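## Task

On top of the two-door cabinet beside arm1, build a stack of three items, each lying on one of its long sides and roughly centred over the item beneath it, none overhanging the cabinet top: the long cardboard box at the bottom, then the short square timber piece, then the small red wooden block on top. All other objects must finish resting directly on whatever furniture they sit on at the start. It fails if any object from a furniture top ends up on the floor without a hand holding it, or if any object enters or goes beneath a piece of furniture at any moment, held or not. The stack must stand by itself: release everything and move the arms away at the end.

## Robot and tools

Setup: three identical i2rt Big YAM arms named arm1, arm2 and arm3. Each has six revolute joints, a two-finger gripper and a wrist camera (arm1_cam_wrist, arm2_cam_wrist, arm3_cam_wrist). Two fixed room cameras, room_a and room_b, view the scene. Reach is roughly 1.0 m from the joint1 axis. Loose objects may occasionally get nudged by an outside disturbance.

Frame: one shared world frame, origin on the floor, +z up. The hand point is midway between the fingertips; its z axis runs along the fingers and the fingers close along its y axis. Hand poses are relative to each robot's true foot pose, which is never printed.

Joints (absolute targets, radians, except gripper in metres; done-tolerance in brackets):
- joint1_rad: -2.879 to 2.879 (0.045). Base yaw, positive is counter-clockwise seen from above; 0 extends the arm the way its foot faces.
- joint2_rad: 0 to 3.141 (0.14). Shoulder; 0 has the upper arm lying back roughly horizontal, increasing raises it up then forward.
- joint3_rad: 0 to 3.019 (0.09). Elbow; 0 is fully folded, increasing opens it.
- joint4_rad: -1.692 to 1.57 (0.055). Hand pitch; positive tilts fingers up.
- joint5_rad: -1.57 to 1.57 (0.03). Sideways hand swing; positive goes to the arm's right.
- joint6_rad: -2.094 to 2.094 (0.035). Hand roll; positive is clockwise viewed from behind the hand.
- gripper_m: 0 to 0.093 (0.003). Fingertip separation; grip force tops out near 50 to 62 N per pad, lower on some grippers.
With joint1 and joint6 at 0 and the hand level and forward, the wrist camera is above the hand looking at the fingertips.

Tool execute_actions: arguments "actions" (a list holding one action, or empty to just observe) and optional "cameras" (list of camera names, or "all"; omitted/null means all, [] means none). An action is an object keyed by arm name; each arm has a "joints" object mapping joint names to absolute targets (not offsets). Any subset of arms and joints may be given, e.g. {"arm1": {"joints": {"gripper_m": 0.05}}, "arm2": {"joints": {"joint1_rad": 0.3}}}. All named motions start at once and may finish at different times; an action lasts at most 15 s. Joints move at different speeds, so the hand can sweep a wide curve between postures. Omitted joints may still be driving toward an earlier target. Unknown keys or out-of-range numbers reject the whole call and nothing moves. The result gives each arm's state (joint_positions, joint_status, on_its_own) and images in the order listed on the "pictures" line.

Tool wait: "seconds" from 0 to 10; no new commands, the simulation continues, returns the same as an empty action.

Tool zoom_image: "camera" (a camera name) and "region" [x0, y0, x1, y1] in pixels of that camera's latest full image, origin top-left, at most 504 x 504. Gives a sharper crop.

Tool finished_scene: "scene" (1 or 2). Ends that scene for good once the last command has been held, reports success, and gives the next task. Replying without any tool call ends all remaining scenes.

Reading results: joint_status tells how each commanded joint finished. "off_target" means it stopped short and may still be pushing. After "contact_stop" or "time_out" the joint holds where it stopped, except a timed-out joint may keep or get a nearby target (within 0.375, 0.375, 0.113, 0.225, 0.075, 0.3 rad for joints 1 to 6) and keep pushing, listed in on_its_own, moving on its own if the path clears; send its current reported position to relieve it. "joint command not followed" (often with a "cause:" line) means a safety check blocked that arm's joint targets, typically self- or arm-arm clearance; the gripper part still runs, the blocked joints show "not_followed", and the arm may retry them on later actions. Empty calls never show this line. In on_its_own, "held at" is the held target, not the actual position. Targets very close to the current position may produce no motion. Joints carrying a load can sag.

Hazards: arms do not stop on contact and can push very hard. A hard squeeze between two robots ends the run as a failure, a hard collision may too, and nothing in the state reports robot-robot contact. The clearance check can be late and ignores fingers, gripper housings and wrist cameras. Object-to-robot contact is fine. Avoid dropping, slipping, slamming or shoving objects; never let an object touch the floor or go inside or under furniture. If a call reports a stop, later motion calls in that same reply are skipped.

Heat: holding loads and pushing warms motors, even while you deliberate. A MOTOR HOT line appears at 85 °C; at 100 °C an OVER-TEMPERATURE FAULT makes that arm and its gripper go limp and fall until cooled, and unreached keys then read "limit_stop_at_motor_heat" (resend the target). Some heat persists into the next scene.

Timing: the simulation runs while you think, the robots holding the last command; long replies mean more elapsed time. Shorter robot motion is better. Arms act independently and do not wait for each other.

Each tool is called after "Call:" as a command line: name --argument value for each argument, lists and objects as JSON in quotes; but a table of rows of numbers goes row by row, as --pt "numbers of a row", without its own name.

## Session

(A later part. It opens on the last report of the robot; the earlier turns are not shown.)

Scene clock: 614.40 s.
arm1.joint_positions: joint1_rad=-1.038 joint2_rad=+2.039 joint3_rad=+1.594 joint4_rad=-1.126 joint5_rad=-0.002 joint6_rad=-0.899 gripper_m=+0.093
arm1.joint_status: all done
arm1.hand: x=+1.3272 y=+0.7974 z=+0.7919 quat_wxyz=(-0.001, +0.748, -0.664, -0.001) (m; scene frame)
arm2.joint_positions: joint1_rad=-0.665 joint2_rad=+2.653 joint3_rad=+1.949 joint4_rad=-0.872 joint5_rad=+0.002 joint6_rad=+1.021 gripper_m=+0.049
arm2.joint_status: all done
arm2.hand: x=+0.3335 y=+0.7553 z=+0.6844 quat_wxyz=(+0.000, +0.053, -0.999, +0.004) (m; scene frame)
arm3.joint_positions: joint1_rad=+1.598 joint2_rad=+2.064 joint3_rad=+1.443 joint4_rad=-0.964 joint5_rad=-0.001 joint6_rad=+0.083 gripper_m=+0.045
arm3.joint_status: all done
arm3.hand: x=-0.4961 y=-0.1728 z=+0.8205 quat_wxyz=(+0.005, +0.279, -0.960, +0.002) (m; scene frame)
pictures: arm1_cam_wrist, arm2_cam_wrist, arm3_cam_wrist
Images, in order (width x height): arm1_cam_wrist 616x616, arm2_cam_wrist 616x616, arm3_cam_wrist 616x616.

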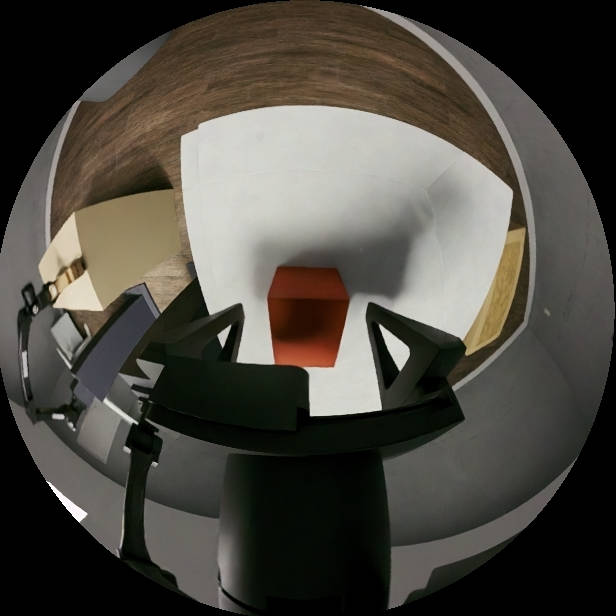

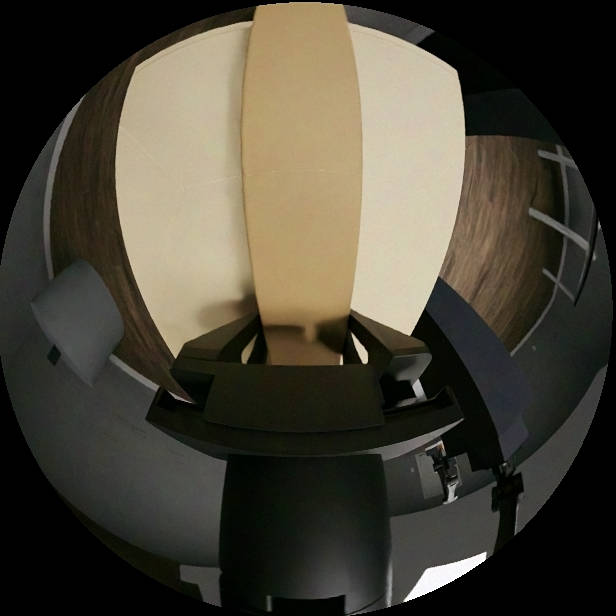

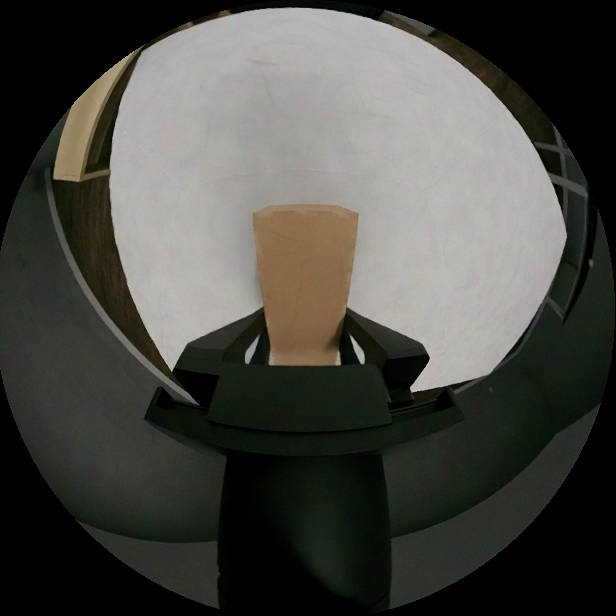

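Call:
execute_actions --actions '[{"arm1":{"joints":{"joint2_rad":1.88,"joint4_rad":-1.21}},"arm2":{"joints":{"joint2_rad":2.685}},"arm3":{"joints":{"joint2_rad":2.064,"gripper_m":0.093}}}]' --cameras '["arm2_cam_wrist","arm3_cam_wrist"]'

Scene clock: 627.13 s.
arm1.joint_positions: joint1_rad=-1.038 joint2_rad=+1.869 joint3_rad=+1.591 joint4_rad=-1.201 joint5_rad=-0.002 joint6_rad=-0.899 gripper_m=+0.093
arm1.joint_status: all done
arm1.hand: x=+1.3197 y=+0.7898 z=+0.8867 quat_wxyz=(-0.047, +0.747, -0.663, +0.001) (m; scene frame)
arm2.joint_positions: joint1_rad=-0.665 joint2_rad=+2.667 joint3_rad=+1.949 joint4_rad=-0.872 joint5_rad=+0.002 joint6_rad=+1.021 gripper_m=+0.049
arm2.joint_status: all done
arm2.hand: x=+0.3313 y=+0.7507 z=+0.6757 quat_wxyz=(+0.003, +0.053, -0.999, +0.010) (m; scene frame)
arm3.joint_positions: joint1_rad=+1.598 joint2_rad=+2.064 joint3_rad=+1.443 joint4_rad=-0.963 joint5_rad=-0.001 joint6_rad=+0.083 gripper_m=+0.093
arm3.joint_status: all done
arm3.hand: x=-0.4960 y=-0.1728 z=+0.8205 quat_wxyz=(+0.005, +0.279, -0.960, +0.002) (m; scene frame)
pictures: arm2_cam_wrist, arm3_cam_wrist
Images, in order (width x height): arm2_cam_wrist 616x616, arm3_cam_wrist 616x616.

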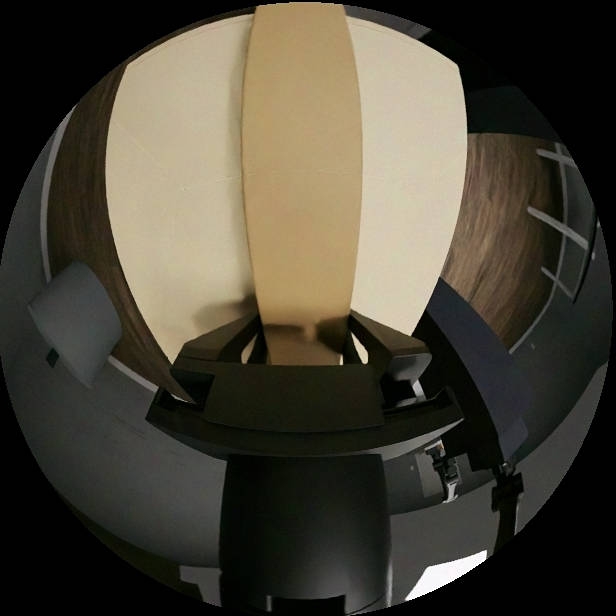

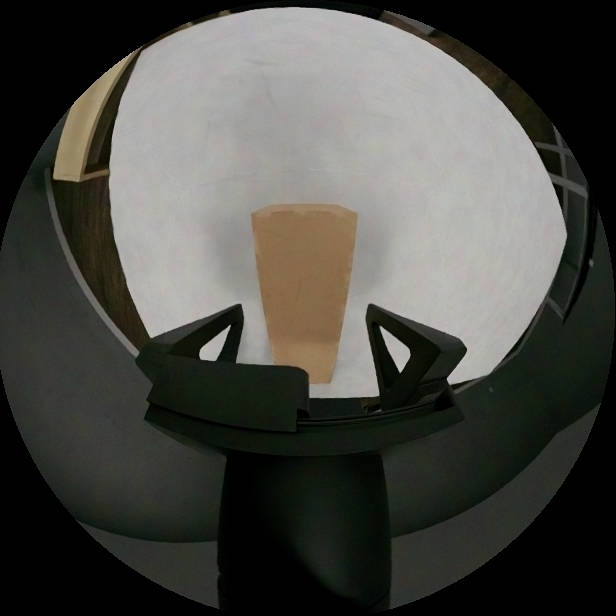

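Call:
execute_actions --actions '[{"arm1":{"joints":{"joint1_rad":-0.3,"joint6_rad":-0.675}},"arm2":{"joints":{"joint2_rad":2.71,"joint4_rad":-0.84}},"arm3":{"joints":{"joint2_rad":1.85,"joint4_rad":-1.1}}}]' --cameras '["arm2_cam_wrist","room_b"]'

Scene clock: 637.53 s.
arm1.joint_positions: joint1_rad=-0.293 joint2_rad=+1.875 joint3_rad=+1.591 joint4_rad=-1.201 joint5_rad=-0.001 joint6_rad=-0.691 gripper_m=+0.093
arm1.joint_status: all done
arm1.hand: x=+0.9272 y=+0.9590 z=+0.8828 quat_wxyz=(-0.040, +0.897, -0.441, -0.017) (m; scene frame)
arm2.joint_positions: joint1_rad=-0.665 joint2_rad=+2.687 joint3_rad=+1.949 joint4_rad=-0.843 joint5_rad=+0.004 joint6_rad=+1.017 gripper_m=+0.049
arm2.joint_status: all done
arm2.hand: x=+0.3311 y=+0.7496 z=+0.6622 quat_wxyz=(+0.001, +0.055, -0.998, +0.007) (m; scene frame)
arm3.joint_positions: joint1_rad=+1.598 joint2_rad=+1.824 joint3_rad=+1.443 joint4_rad=-1.081 joint5_rad=-0.001 joint6_rad=+0.083 gripper_m=+0.093
arm3.joint_status: all done
arm3.hand: x=-0.5001 y=-0.1756 z=+0.9505 quat_wxyz=(-0.052, +0.279, -0.959, -0.020) (m; scene frame)
pictures: arm2_cam_wrist, room_b
Images, in order (width x height): arm2_cam_wrist 616x616, room_b 896x504.

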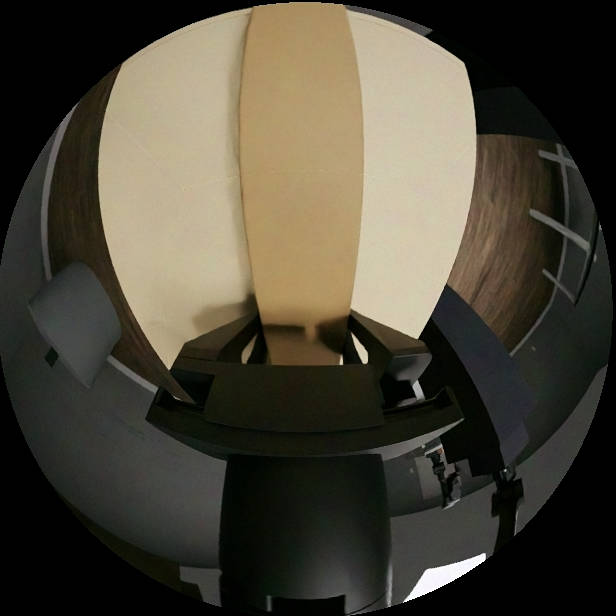

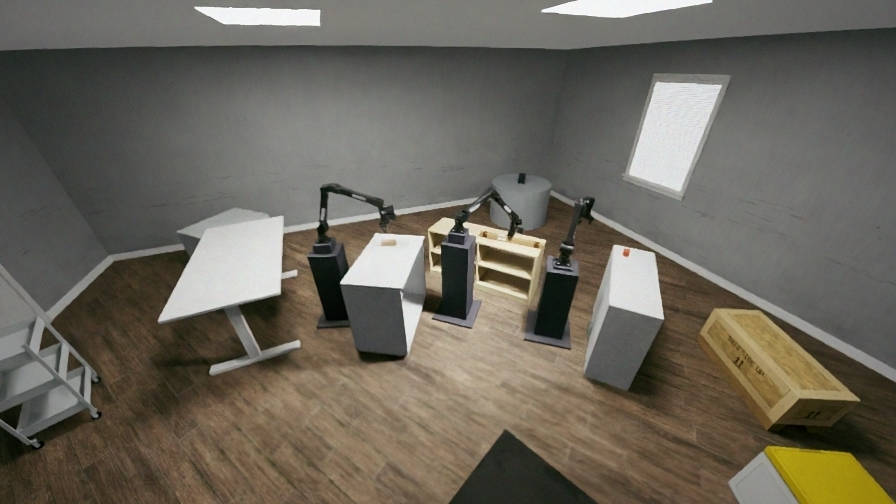

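Call:
execute_actions --actions '[{"arm2":{"joints":{"joint2_rad":2.687,"gripper_m":0.093}},"arm3":{"joints":{"joint1_rad":1.0}}}]' --cameras '[]'

Call:
execute_actions --actions '[{"arm2":{"joints":{"joint2_rad":2.5,"joint4_rad":-1.0}},"arm3":{"joints":{"joint1_rad":0.2,"joint2_rad":1.5,"joint4_rad":-1.4}}}]' --cameras '["arm2_cam_wrist","room_a"]'

Scene clock: 651.93 s.
arm1.joint_positions: joint1_rad=-0.293 joint2_rad=+1.875 joint3_rad=+1.591 joint4_rad=-1.201 joint5_rad=-0.001 joint6_rad=-0.691 gripper_m=+0.093
arm1.joint_status: not commanded
arm1.hand: x=+0.9272 y=+0.9590 z=+0.8828 quat_wxyz=(-0.040, +0.897, -0.441, -0.017) (m; scene frame)
arm2.joint_positions: joint1_rad=-0.665 joint2_rad=+2.687 joint3_rad=+1.949 joint4_rad=-0.843 joint5_rad=+0.004 joint6_rad=+1.017 gripper_m=+0.093
arm2.joint_status: all done
arm2.hand: x=+0.3311 y=+0.7497 z=+0.6622 quat_wxyz=(+0.001, +0.055, -0.998, +0.007) (m; scene frame)
arm3.joint_positions: joint1_rad=+0.998 joint2_rad=+1.824 joint3_rad=+1.443 joint4_rad=-1.081 joint5_rad=+0.001 joint6_rad=+0.083 gripper_m=+0.093
arm3.joint_status: all done
arm3.hand: x=-0.3863 y=-0.4891 z=+0.9509 quat_wxyz=(-0.056, -0.017, -0.998, -0.003) (m; scene frame)
pictures: none
No camera images: the call's "cameras" was empty. Leave "cameras" out to get every camera's image.

Scene clock: 653.30 s.
arm1.joint_positions: joint1_rad=-0.293 joint2_rad=+1.875 joint3_rad=+1.591 joint4_rad=-1.201 joint5_rad=-0.001 joint6_rad=-0.691 gripper_m=+0.093
arm1.joint_status: not commanded
arm1.hand: x=+0.9272 y=+0.9590 z=+0.8828 quat_wxyz=(-0.040, +0.897, -0.441, -0.017) (m; scene frame)
arm2.joint_positions: joint1_rad=-0.665 joint2_rad=+2.480 joint3_rad=+1.958 joint4_rad=-0.993 joint5_rad=+0.003 joint6_rad=+1.017 gripper_m=+0.093
arm2.joint_status: all done
arm2.hand: x=+0.3460 y=+0.7817 z=+0.8024 quat_wxyz=(-0.015, +0.055, -0.998, -0.022) (m; scene frame)
arm3.joint_positions: joint1_rad=+0.199 joint2_rad=+1.480 joint3_rad=+1.446 joint4_rad=-1.380 joint5_rad=+0.002 joint6_rad=+0.083 gripper_m=+0.093
arm3.joint_status: all done
arm3.hand: x=-0.6025 y=-0.8402 z=+1.1142 quat_wxyz=(-0.074, -0.403, -0.912, +0.026) (m; scene frame)
pictures: arm2_cam_wrist, room_a
Images, in order (width x height): arm2_cam_wrist 616x616, room_a 896x504.

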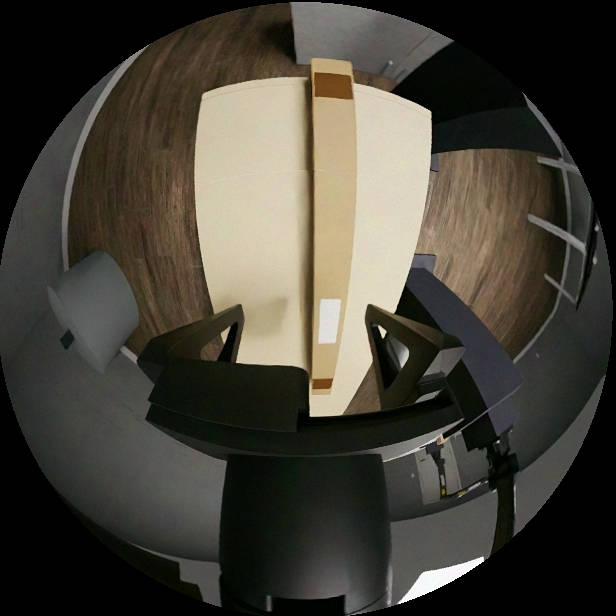

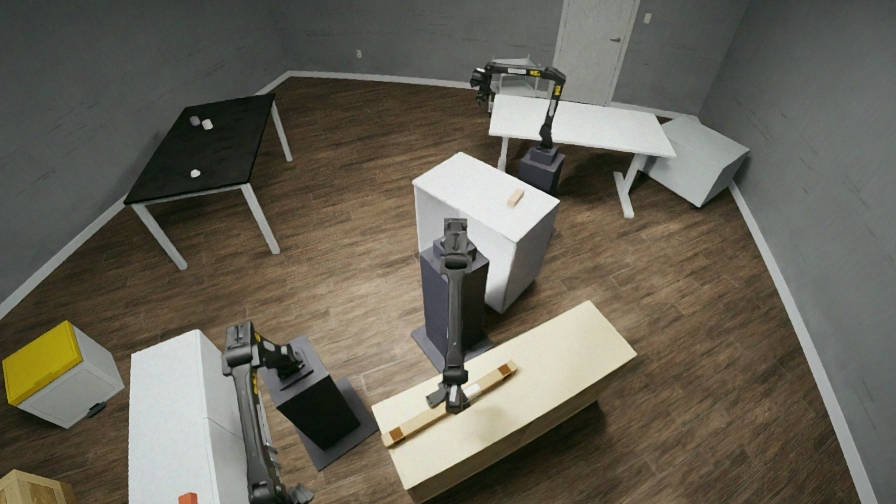

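Call:
execute_actions --actions '[{"arm1":{"joints":{"joint1_rad":0.73,"joint2_rad":2.295,"joint3_rad":2.02,"joint4_rad":-1.25}},"arm2":{"joints":{"joint1_rad":1.895,"joint2_rad":2.14,"joint3_rad":1.70,"joint4_rad":-1.115,"joint6_rad":-0.045}}}]' --cameras '["arm1_cam_wrist","arm2_cam_wrist","room_a"]'

Scene clock: 668.43 s.
arm1.joint_positions: joint1_rad=+0.723 joint2_rad=+2.325 joint3_rad=+1.972 joint4_rad=-1.246 joint5_rad=-0.002 joint6_rad=-0.688 gripper_m=+0.093
arm1.joint_status: all done
arm1.hand: x=+0.3397 y=+0.7510 z=+0.7446 quat_wxyz=(+0.008, +0.999, +0.049, +0.011) (m; scene frame)
arm2.joint_positions: joint1_rad=+1.907 joint2_rad=+2.129 joint3_rad=+1.701 joint4_rad=-1.107 joint5_rad=-0.001 joint6_rad=-0.035 gripper_m=+0.093
arm2.joint_status: all done
arm2.hand: x=-0.4981 y=-0.1924 z=+0.9435 quat_wxyz=(+0.006, +0.956, +0.292, -0.017) (m; scene frame)
arm3.joint_positions: joint1_rad=+0.199 joint2_rad=+1.480 joint3_rad=+1.446 joint4_rad=-1.380 joint5_rad=+0.002 joint6_rad=+0.083 gripper_m=+0.093
arm3.joint_status: not commanded
arm3.hand: x=-0.6025 y=-0.8402 z=+1.1142 quat_wxyz=(-0.074, -0.403, -0.912, +0.026) (m; scene frame)
pictures: arm1_cam_wrist, arm2_cam_wrist, room_a
Images, in order (width x height): arm1_cam_wrist 616x616, arm2_cam_wrist 616x616, room_a 896x504.

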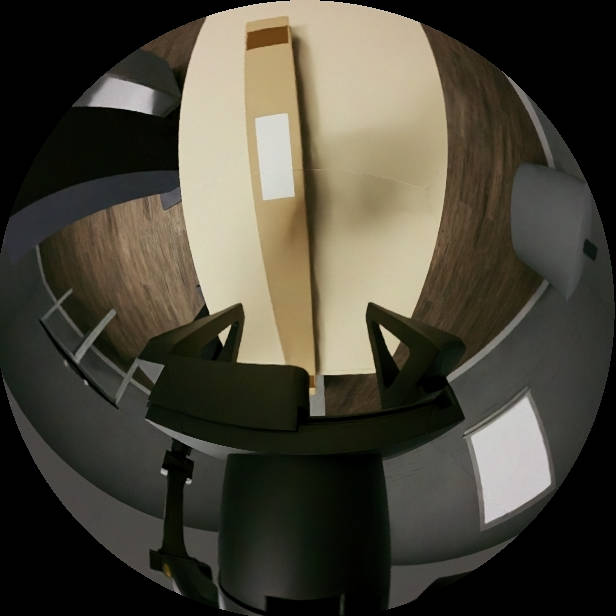

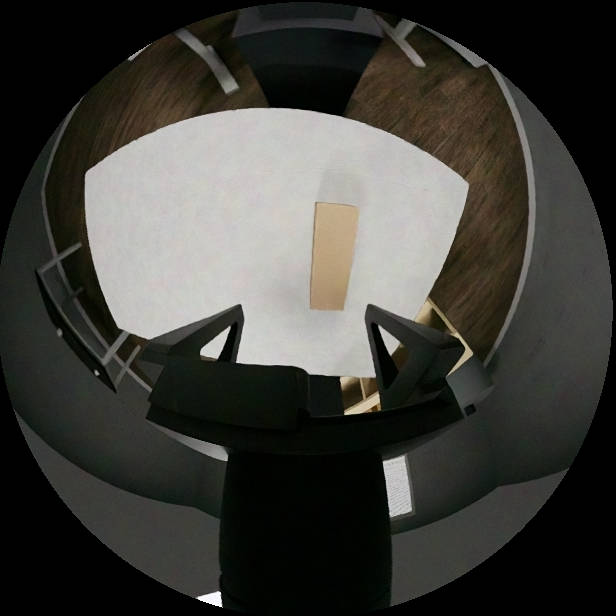

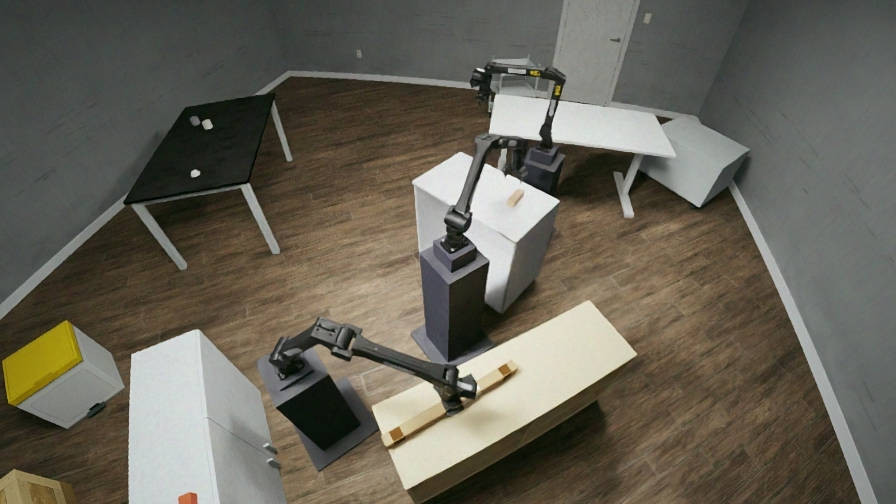

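Call:
execute_actions --actions '[{"arm1":{"joints":{"joint1_rad":0.783,"joint2_rad":2.385,"joint3_rad":1.96,"joint4_rad":-1.135,"joint6_rad":-0.722}},"arm2":{"joints":{"joint1_rad":1.847,"joint2_rad":2.24,"joint3_rad":1.69,"joint4_rad":-1.01}}}]' --cameras '["arm1_cam_wrist","arm2_cam_wrist","room_a"]'

Call:
zoom_image --camera "room_a" --region '[360, 330, 540, 470]'

Scene clock: 700.77 s.
arm1.joint_positions: joint1_rad=+0.789 joint2_rad=+2.386 joint3_rad=+1.962 joint4_rad=-1.146 joint5_rad=-0.002 joint6_rad=-0.706 gripper_m=+0.093
arm1.joint_status: all done
arm1.hand: x=+0.3074 y=+0.7178 z=+0.6997 quat_wxyz=(+0.000, +0.996, +0.092, +0.000) (m; scene frame)
arm2.joint_positions: joint1_rad=+1.846 joint2_rad=+2.244 joint3_rad=+1.681 joint4_rad=-1.017 joint5_rad=-0.001 joint6_rad=-0.035 gripper_m=+0.093
arm2.joint_status: all done
arm2.hand: x=-0.5135 y=-0.1571 z=+0.8667 quat_wxyz=(+0.001, +0.965, +0.263, +0.004) (m; scene frame)
arm3.joint_positions: joint1_rad=+0.199 joint2_rad=+1.480 joint3_rad=+1.446 joint4_rad=-1.380 joint5_rad=+0.002 joint6_rad=+0.083 gripper_m=+0.093
arm3.joint_status: not commanded
arm3.hand: x=-0.6025 y=-0.8402 z=+1.1142 quat_wxyz=(-0.074, -0.403, -0.912, +0.026) (m; scene frame)
pictures: arm1_cam_wrist, arm2_cam_wrist, room_a
Images, in order (width x height): arm1_cam_wrist 616x616, arm2_cam_wrist 616x616, room_a 896x504.

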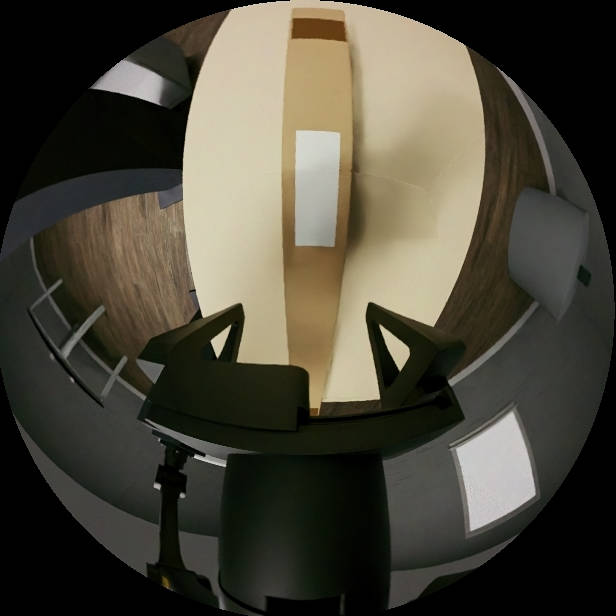

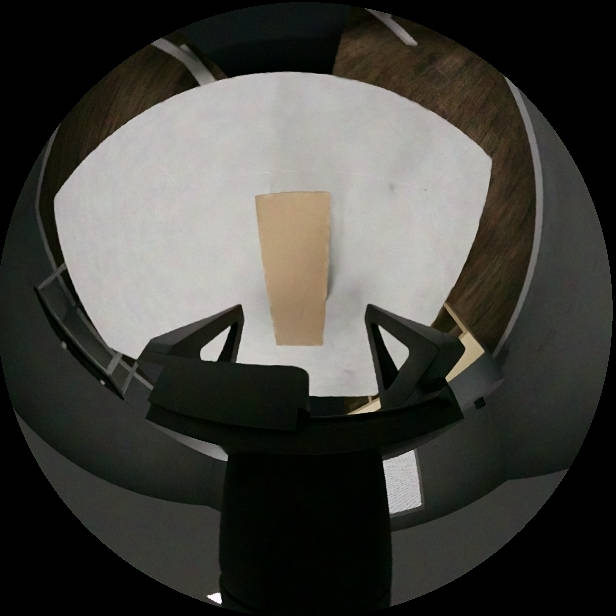

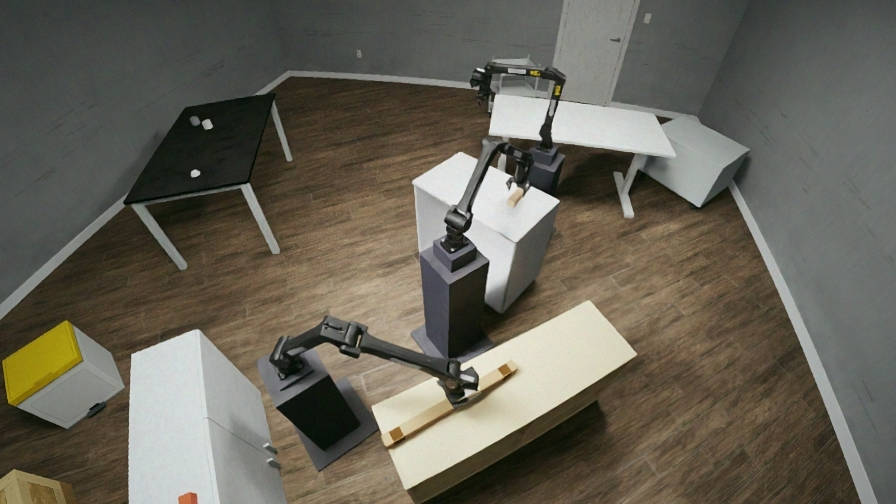

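Region (360, 330, 540, 470) of room_a's 896x504 image, scaled by 2.800, with more detail than that image has.

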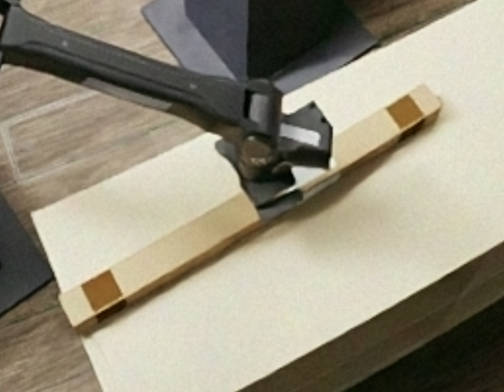

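Call:
execute_actions --actions '[{"arm1":{"joints":{"joint1_rad":0.77,"joint2_rad":2.468,"joint3_rad":1.942,"joint4_rad":-1.037,"joint6_rad":-0.672}},"arm2":{"joints":{"joint1_rad":1.868,"joint2_rad":2.322,"joint3_rad":1.73,"joint4_rad":-0.948}}}]' --cameras '["arm1_cam_wrist","arm2_cam_wrist"]'

Scene clock: 714.23 s.
arm1.joint_positions: joint1_rad=+0.780 joint2_rad=+2.477 joint3_rad=+1.941 joint4_rad=-1.047 joint5_rad=-0.002 joint6_rad=-0.688 gripper_m=+0.093
arm1.joint_status: all done
arm1.hand: x=+0.3150 y=+0.7206 z=+0.6317 quat_wxyz=(+0.004, +0.997, +0.078, +0.006) (m; scene frame)
arm2.joint_positions: joint1_rad=+1.854 joint2_rad=+2.314 joint3_rad=+1.697 joint4_rad=-0.956 joint5_rad=-0.001 joint6_rad=-0.035 gripper_m=+0.093
arm2.joint_status: all done
arm2.hand: x=-0.5173 y=-0.1651 z=+0.8285 quat_wxyz=(+0.002, +0.964, +0.267, +0.001) (m; scene frame)
arm3.joint_positions: joint1_rad=+0.199 joint2_rad=+1.480 joint3_rad=+1.446 joint4_rad=-1.380 joint5_rad=+0.002 joint6_rad=+0.083 gripper_m=+0.093
arm3.joint_status: not commanded
arm3.hand: x=-0.6025 y=-0.8402 z=+1.1142 quat_wxyz=(-0.074, -0.403, -0.912, +0.026) (m; scene frame)
pictures: arm1_cam_wrist, arm2_cam_wrist
Images, in order (width x height): arm1_cam_wrist 616x616, arm2_cam_wrist 616x616.

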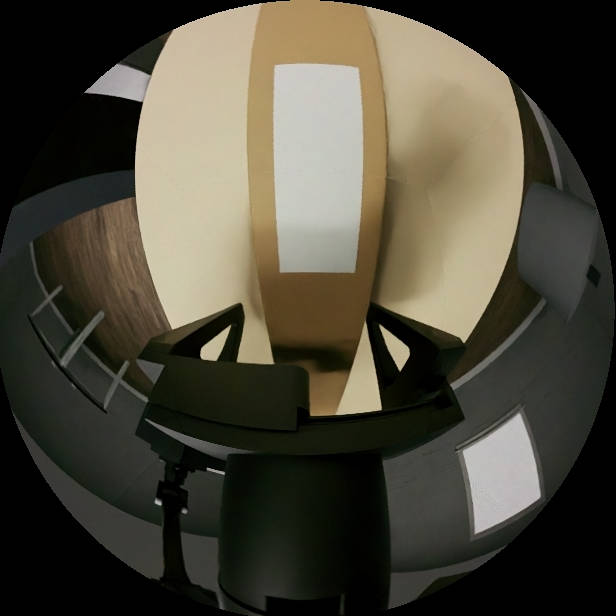

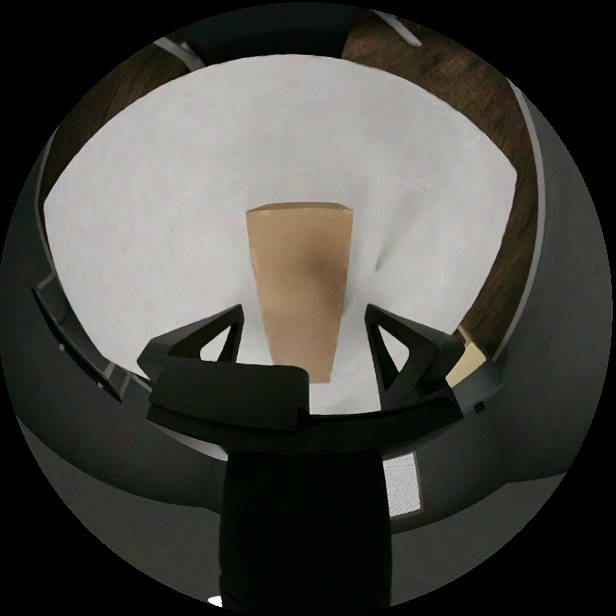

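Call:
execute_actions --actions '[{"arm1":{"joints":{"gripper_m":0.03}},"arm2":{"joints":{"gripper_m":0.025}}}]' --cameras '[]'

Call:
execute_actions --actions '[{"arm1":{"joints":{"joint2_rad":1.95,"joint3_rad":1.90,"joint4_rad":-1.47}},"arm2":{"joints":{"joint2_rad":2.13,"joint4_rad":-1.12}}}]' --cameras '["arm1_cam_wrist","room_a","room_b"]'

Scene clock: 722.23 s.
arm1.joint_positions: joint1_rad=+0.780 joint2_rad=+2.477 joint3_rad=+1.941 joint4_rad=-1.047 joint5_rad=-0.002 joint6_rad=-0.686 gripper_m=+0.049
arm1.joint_status: gripper_m off_target (ended at +0.049, target +0.030)
arm1.hand: x=+0.3149 y=+0.7207 z=+0.6317 quat_wxyz=(+0.003, +0.997, +0.077, +0.006) (m; scene frame)
arm2.joint_positions: joint1_rad=+1.854 joint2_rad=+2.314 joint3_rad=+1.697 joint4_rad=-0.956 joint5_rad=-0.001 joint6_rad=-0.035 gripper_m=+0.045
arm2.joint_status: gripper_m off_target (ended at +0.045, target +0.025)
arm2.hand: x=-0.5174 y=-0.1651 z=+0.8285 quat_wxyz=(+0.002, +0.964, +0.267, +0.001) (m; scene frame)
arm3.joint_positions: joint1_rad=+0.199 joint2_rad=+1.480 joint3_rad=+1.446 joint4_rad=-1.380 joint5_rad=+0.002 joint6_rad=+0.083 gripper_m=+0.093
arm3.joint_status: not commanded
arm3.hand: x=-0.6025 y=-0.8402 z=+1.1142 quat_wxyz=(-0.074, -0.403, -0.912, +0.026) (m; scene frame)
pictures: none
No camera images: the call's "cameras" was empty. Leave "cameras" out to get every camera's image.

Scene clock: 723.93 s.
arm1.joint_positions: joint1_rad=+0.780 joint2_rad=+1.972 joint3_rad=+1.886 joint4_rad=-1.462 joint5_rad=-0.002 joint6_rad=-0.682 gripper_m=+0.049
arm1.joint_status: all done
arm1.hand: x=+0.3736 y=+0.6853 z=+0.9366 quat_wxyz=(-0.007, +0.997, +0.075, -0.009) (m; scene frame)
arm2.joint_positions: joint1_rad=+1.854 joint2_rad=+2.122 joint3_rad=+1.700 joint4_rad=-1.114 joint5_rad=-0.001 joint6_rad=-0.035 gripper_m=+0.045
arm2.joint_status: all done
arm2.hand: x=-0.5140 y=-0.1629 z=+0.9472 quat_wxyz=(+0.006, +0.964, +0.267, -0.017) (m; scene frame)
arm3.joint_positions: joint1_rad=+0.199 joint2_rad=+1.480 joint3_rad=+1.446 joint4_rad=-1.380 joint5_rad=+0.002 joint6_rad=+0.083 gripper_m=+0.093
arm3.joint_status: not commanded
arm3.hand: x=-0.6025 y=-0.8402 z=+1.1142 quat_wxyz=(-0.074, -0.403, -0.912, +0.026) (m; scene frame)
pictures: arm1_cam_wrist, room_a, room_b
Images, in order (width x height): arm1_cam_wrist 616x616, room_a 896x504, room_b 896x504.

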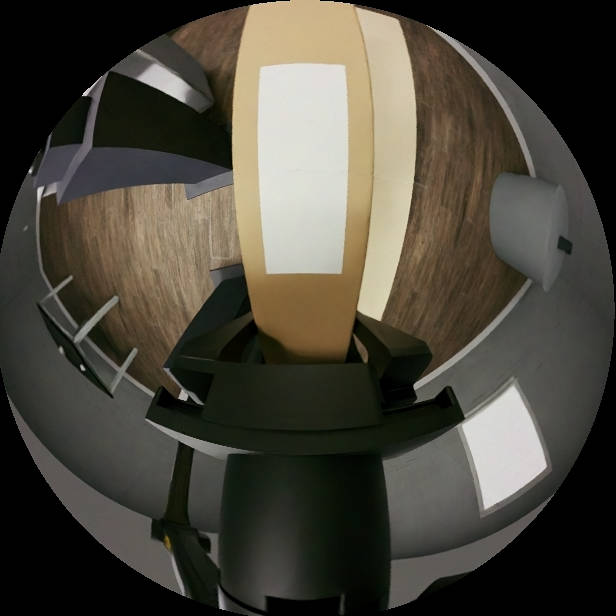

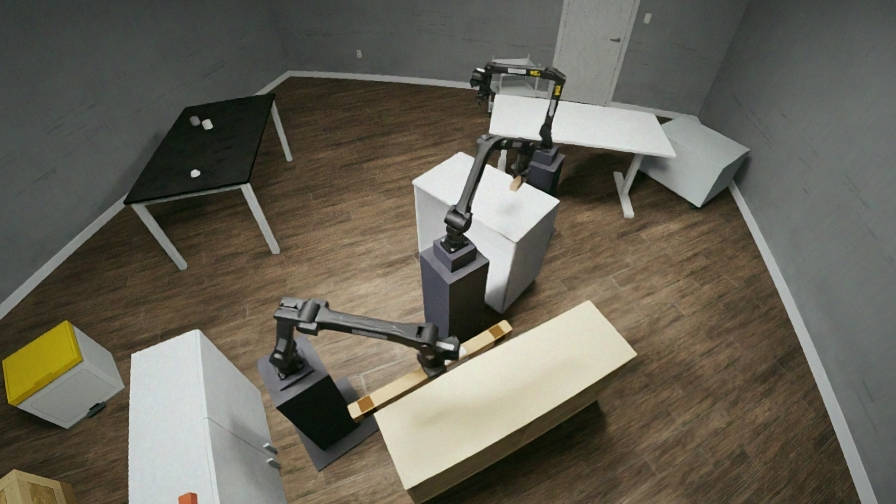

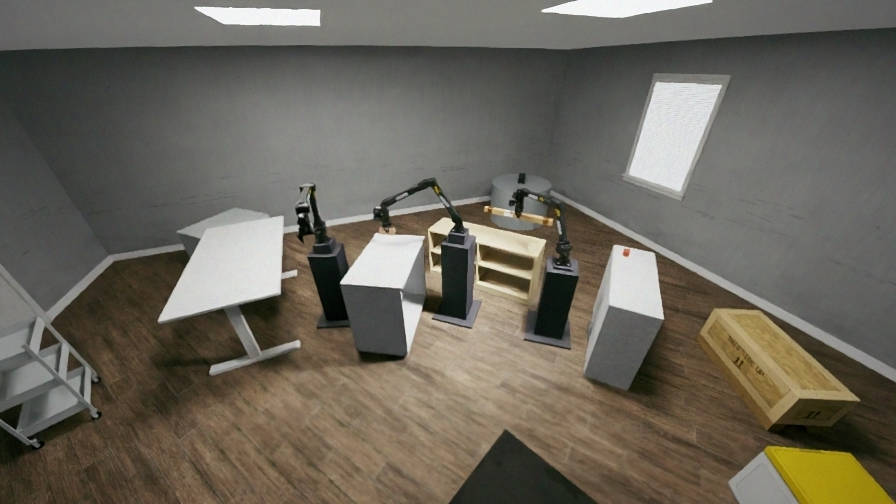

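Call:
execute_actions --actions '[{"arm1":{"joints":{"joint1_rad":-1.65,"joint2_rad":1.875,"joint3_rad":1.675,"joint4_rad":-1.33,"joint6_rad":-1.515}},"arm2":{"joints":{"joint1_rad":-0.68,"joint2_rad":2.31,"joint3_rad":1.98,"joint4_rad":-1.2,"joint6_rad":1.01}}}]' --cameras '["arm1_cam_wrist","room_a","room_b"]'

Scene clock: 742.80 s.
arm1.joint_positions: joint1_rad=-1.660 joint2_rad=+1.893 joint3_rad=+1.680 joint4_rad=-1.328 joint5_rad=+0.000 joint6_rad=-1.499 gripper_m=+0.049
arm1.joint_status: all done
arm1.hand: x=+1.4849 y=+0.4707 z=+0.9056 quat_wxyz=(-0.013, +0.741, -0.671, +0.009) (m; scene frame)
arm2.joint_positions: joint1_rad=-0.683 joint2_rad=+2.325 joint3_rad=+1.965 joint4_rad=-1.192 joint5_rad=+0.002 joint6_rad=+0.999 gripper_m=+0.045
arm2.joint_status: all done
arm2.hand: x=+0.3514 y=+0.7637 z=+0.9091 quat_wxyz=(-0.006, +0.055, -0.998, -0.006) (m; scene frame)
arm3.joint_positions: joint1_rad=+0.199 joint2_rad=+1.480 joint3_rad=+1.446 joint4_rad=-1.380 joint5_rad=+0.002 joint6_rad=+0.083 gripper_m=+0.093
arm3.joint_status: not commanded
arm3.hand: x=-0.6025 y=-0.8402 z=+1.1142 quat_wxyz=(-0.074, -0.403, -0.912, +0.026) (m; scene frame)
pictures: arm1_cam_wrist, room_a, room_b
Images, in order (width x height): arm1_cam_wrist 616x616, room_a 896x504, room_b 896x504.

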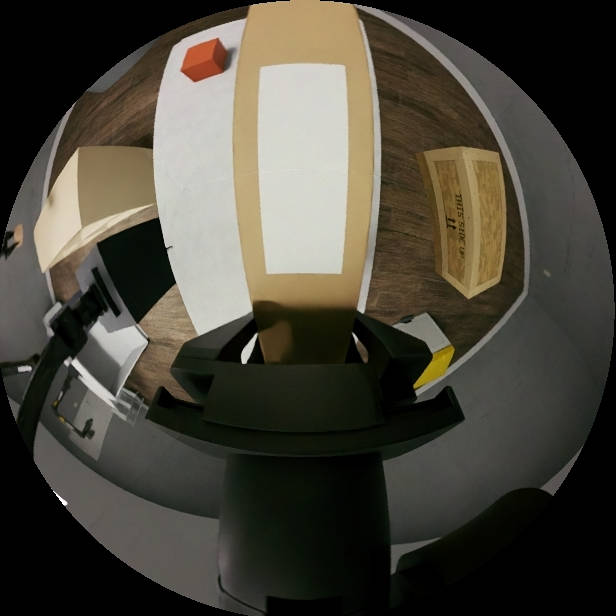

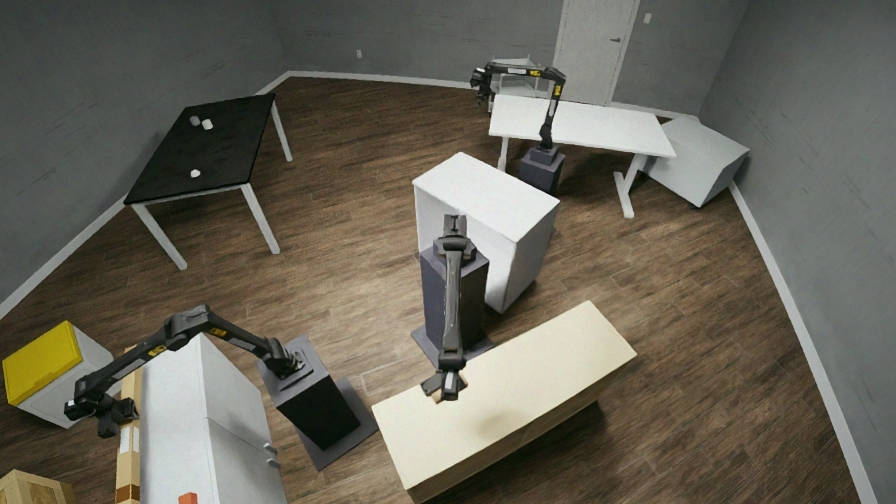

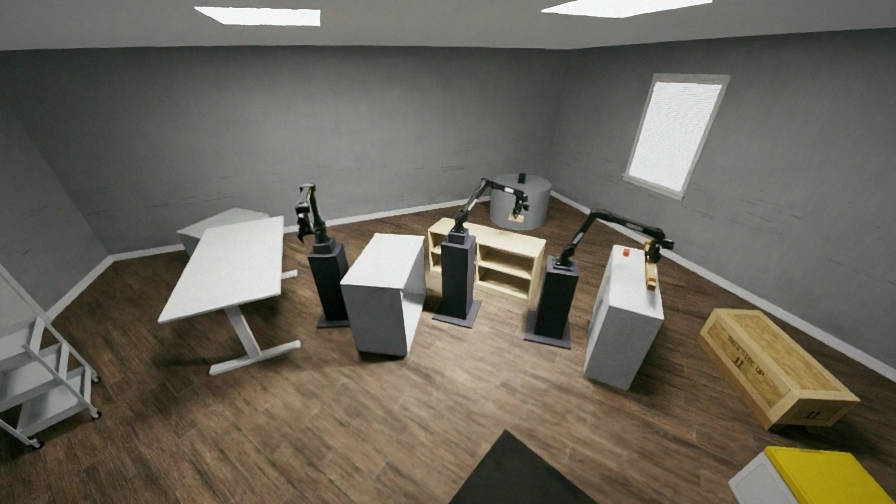

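Call:
execute_actions --actions '[{"arm1":{"joints":{"joint2_rad":1.955,"joint3_rad":1.52,"joint4_rad":-1.10}},"arm2":{"joints":{"joint2_rad":2.64,"joint3_rad":1.975,"joint4_rad":-0.86}}}]' --cameras '["arm1_cam_wrist","room_a","room_b"]'

Scene clock: 755.07 s.
arm1.joint_positions: joint1_rad=-1.660 joint2_rad=+1.980 joint3_rad=+1.514 joint4_rad=-1.111 joint5_rad=+0.000 joint6_rad=-1.500 gripper_m=+0.049
arm1.joint_status: all done
arm1.hand: x=+1.4734 y=+0.4688 z=+0.7974 quat_wxyz=(+0.001, +0.741, -0.671, -0.002) (m; scene frame)
arm2.joint_positions: joint1_rad=-0.684 joint2_rad=+2.671 joint3_rad=+1.951 joint4_rad=-0.867 joint5_rad=+0.001 joint6_rad=+1.000 gripper_m=+0.045
arm2.joint_status: all done
arm2.hand: x=+0.3428 y=+0.7456 z=+0.6732 quat_wxyz=(+0.004, +0.054, -0.998, +0.009) (m; scene frame)
arm3.joint_positions: joint1_rad=+0.199 joint2_rad=+1.480 joint3_rad=+1.446 joint4_rad=-1.380 joint5_rad=+0.002 joint6_rad=+0.083 gripper_m=+0.093
arm3.joint_status: not commanded
arm3.hand: x=-0.6025 y=-0.8402 z=+1.1142 quat_wxyz=(-0.074, -0.403, -0.912, +0.026) (m; scene frame)
pictures: arm1_cam_wrist, room_a, room_b
Images, in order (width x height): arm1_cam_wrist 616x616, room_a 896x504, room_b 896x504.

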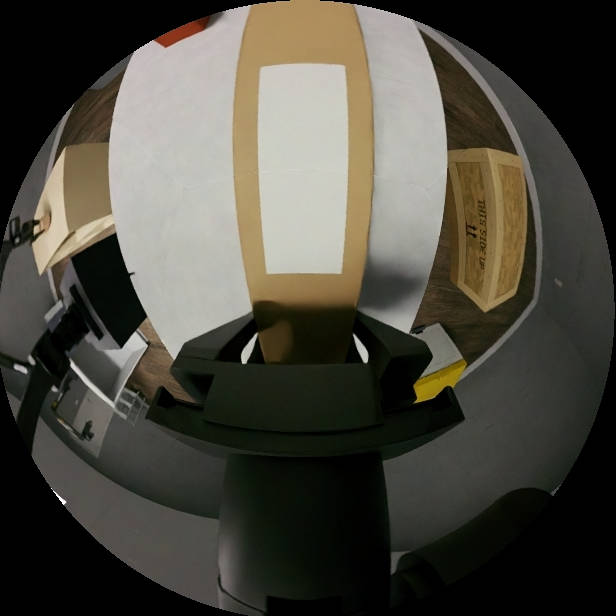

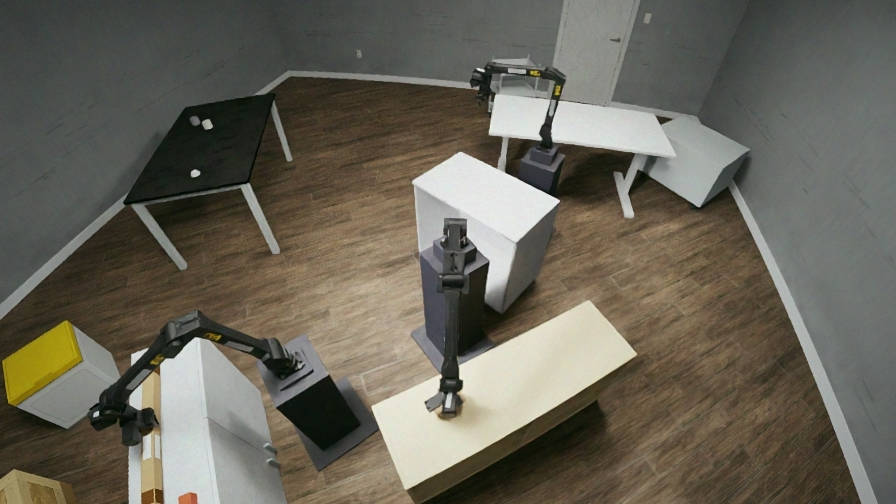

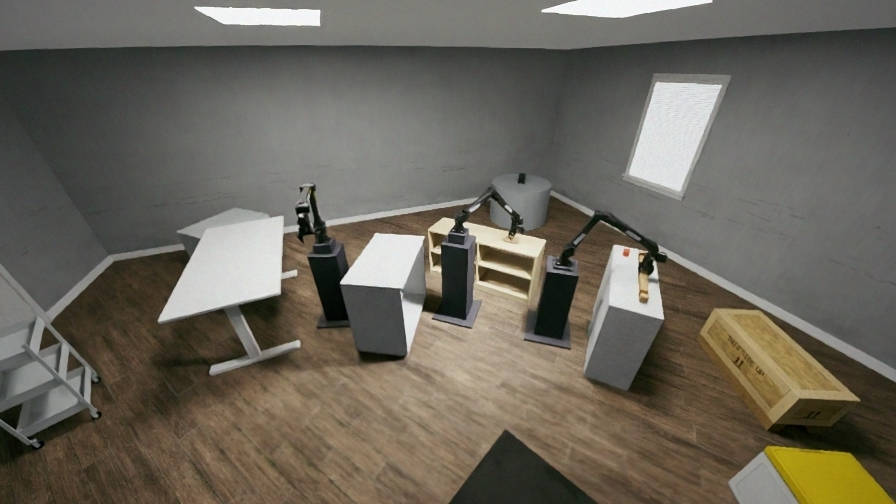

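Call:
execute_actions --actions '[{"arm1":{"joints":{"joint2_rad":2.008,"joint4_rad":-1.08}},"arm2":{"joints":{"joint2_rad":2.715,"joint4_rad":-0.83}}}]' --cameras '[]'

Scene clock: 759.60 s.
arm1.joint_positions: joint1_rad=-1.660 joint2_rad=+2.003 joint3_rad=+1.514 joint4_rad=-1.092 joint5_rad=+0.000 joint6_rad=-1.501 gripper_m=+0.049
arm1.joint_status: all done
arm1.hand: x=+1.4757 y=+0.4693 z=+0.7845 quat_wxyz=(+0.003, +0.742, -0.671, -0.003) (m; scene frame)
arm2.joint_positions: joint1_rad=-0.684 joint2_rad=+2.695 joint3_rad=+1.952 joint4_rad=-0.836 joint5_rad=-0.002 joint6_rad=+1.001 gripper_m=+0.045
arm2.joint_status: all done
arm2.hand: x=+0.3418 y=+0.7446 z=+0.6580 quat_wxyz=(+0.003, +0.054, -0.999, +0.004) (m; scene frame)
arm3.joint_positions: joint1_rad=+0.199 joint2_rad=+1.480 joint3_rad=+1.446 joint4_rad=-1.380 joint5_rad=+0.002 joint6_rad=+0.083 gripper_m=+0.093
arm3.joint_status: not commanded
arm3.hand: x=-0.6025 y=-0.8402 z=+1.1142 quat_wxyz=(-0.074, -0.403, -0.912, +0.026) (m; scene frame)
pictures: none
No camera images: the call's "cameras" was empty. Leave "cameras" out to get every camera's image.

Call:
execute_actions --actions '[{"arm1":{"joints":{"joint2_rad":2.025}},"arm2":{"joints":{"joint2_rad":2.695,"gripper_m":0.093}}}]' --cameras '["arm1_cam_wrist"]'

Scene clock: 763.80 s.
arm1.joint_positions: joint1_rad=-1.660 joint2_rad=+2.007 joint3_rad=+1.514 joint4_rad=-1.091 joint5_rad=+0.001 joint6_rad=-1.502 gripper_m=+0.049
arm1.joint_status: all done
arm1.hand: x=+1.4754 y=+0.4691 z=+0.7822 quat_wxyz=(+0.004, +0.742, -0.670, -0.004) (m; scene frame)
arm2.joint_positions: joint1_rad=-0.684 joint2_rad=+2.695 joint3_rad=+1.952 joint4_rad=-0.836 joint5_rad=-0.002 joint6_rad=+1.001 gripper_m=+0.093
arm2.joint_status: all done
arm2.hand: x=+0.3418 y=+0.7446 z=+0.6580 quat_wxyz=(+0.003, +0.054, -0.999, +0.004) (m; scene frame)
arm3.joint_positions: joint1_rad=+0.199 joint2_rad=+1.480 joint3_rad=+1.446 joint4_rad=-1.380 joint5_rad=+0.002 joint6_rad=+0.083 gripper_m=+0.093
arm3.joint_status: not commanded
arm3.hand: x=-0.6025 y=-0.8402 z=+1.1142 quat_wxyz=(-0.074, -0.403, -0.912, +0.026) (m; scene frame)
pictures: arm1_cam_wrist
Images, in order (width x height): arm1_cam_wrist 616x616.

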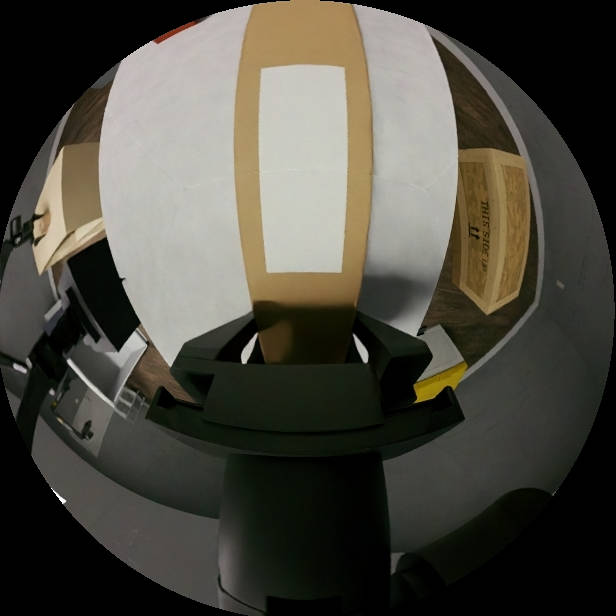

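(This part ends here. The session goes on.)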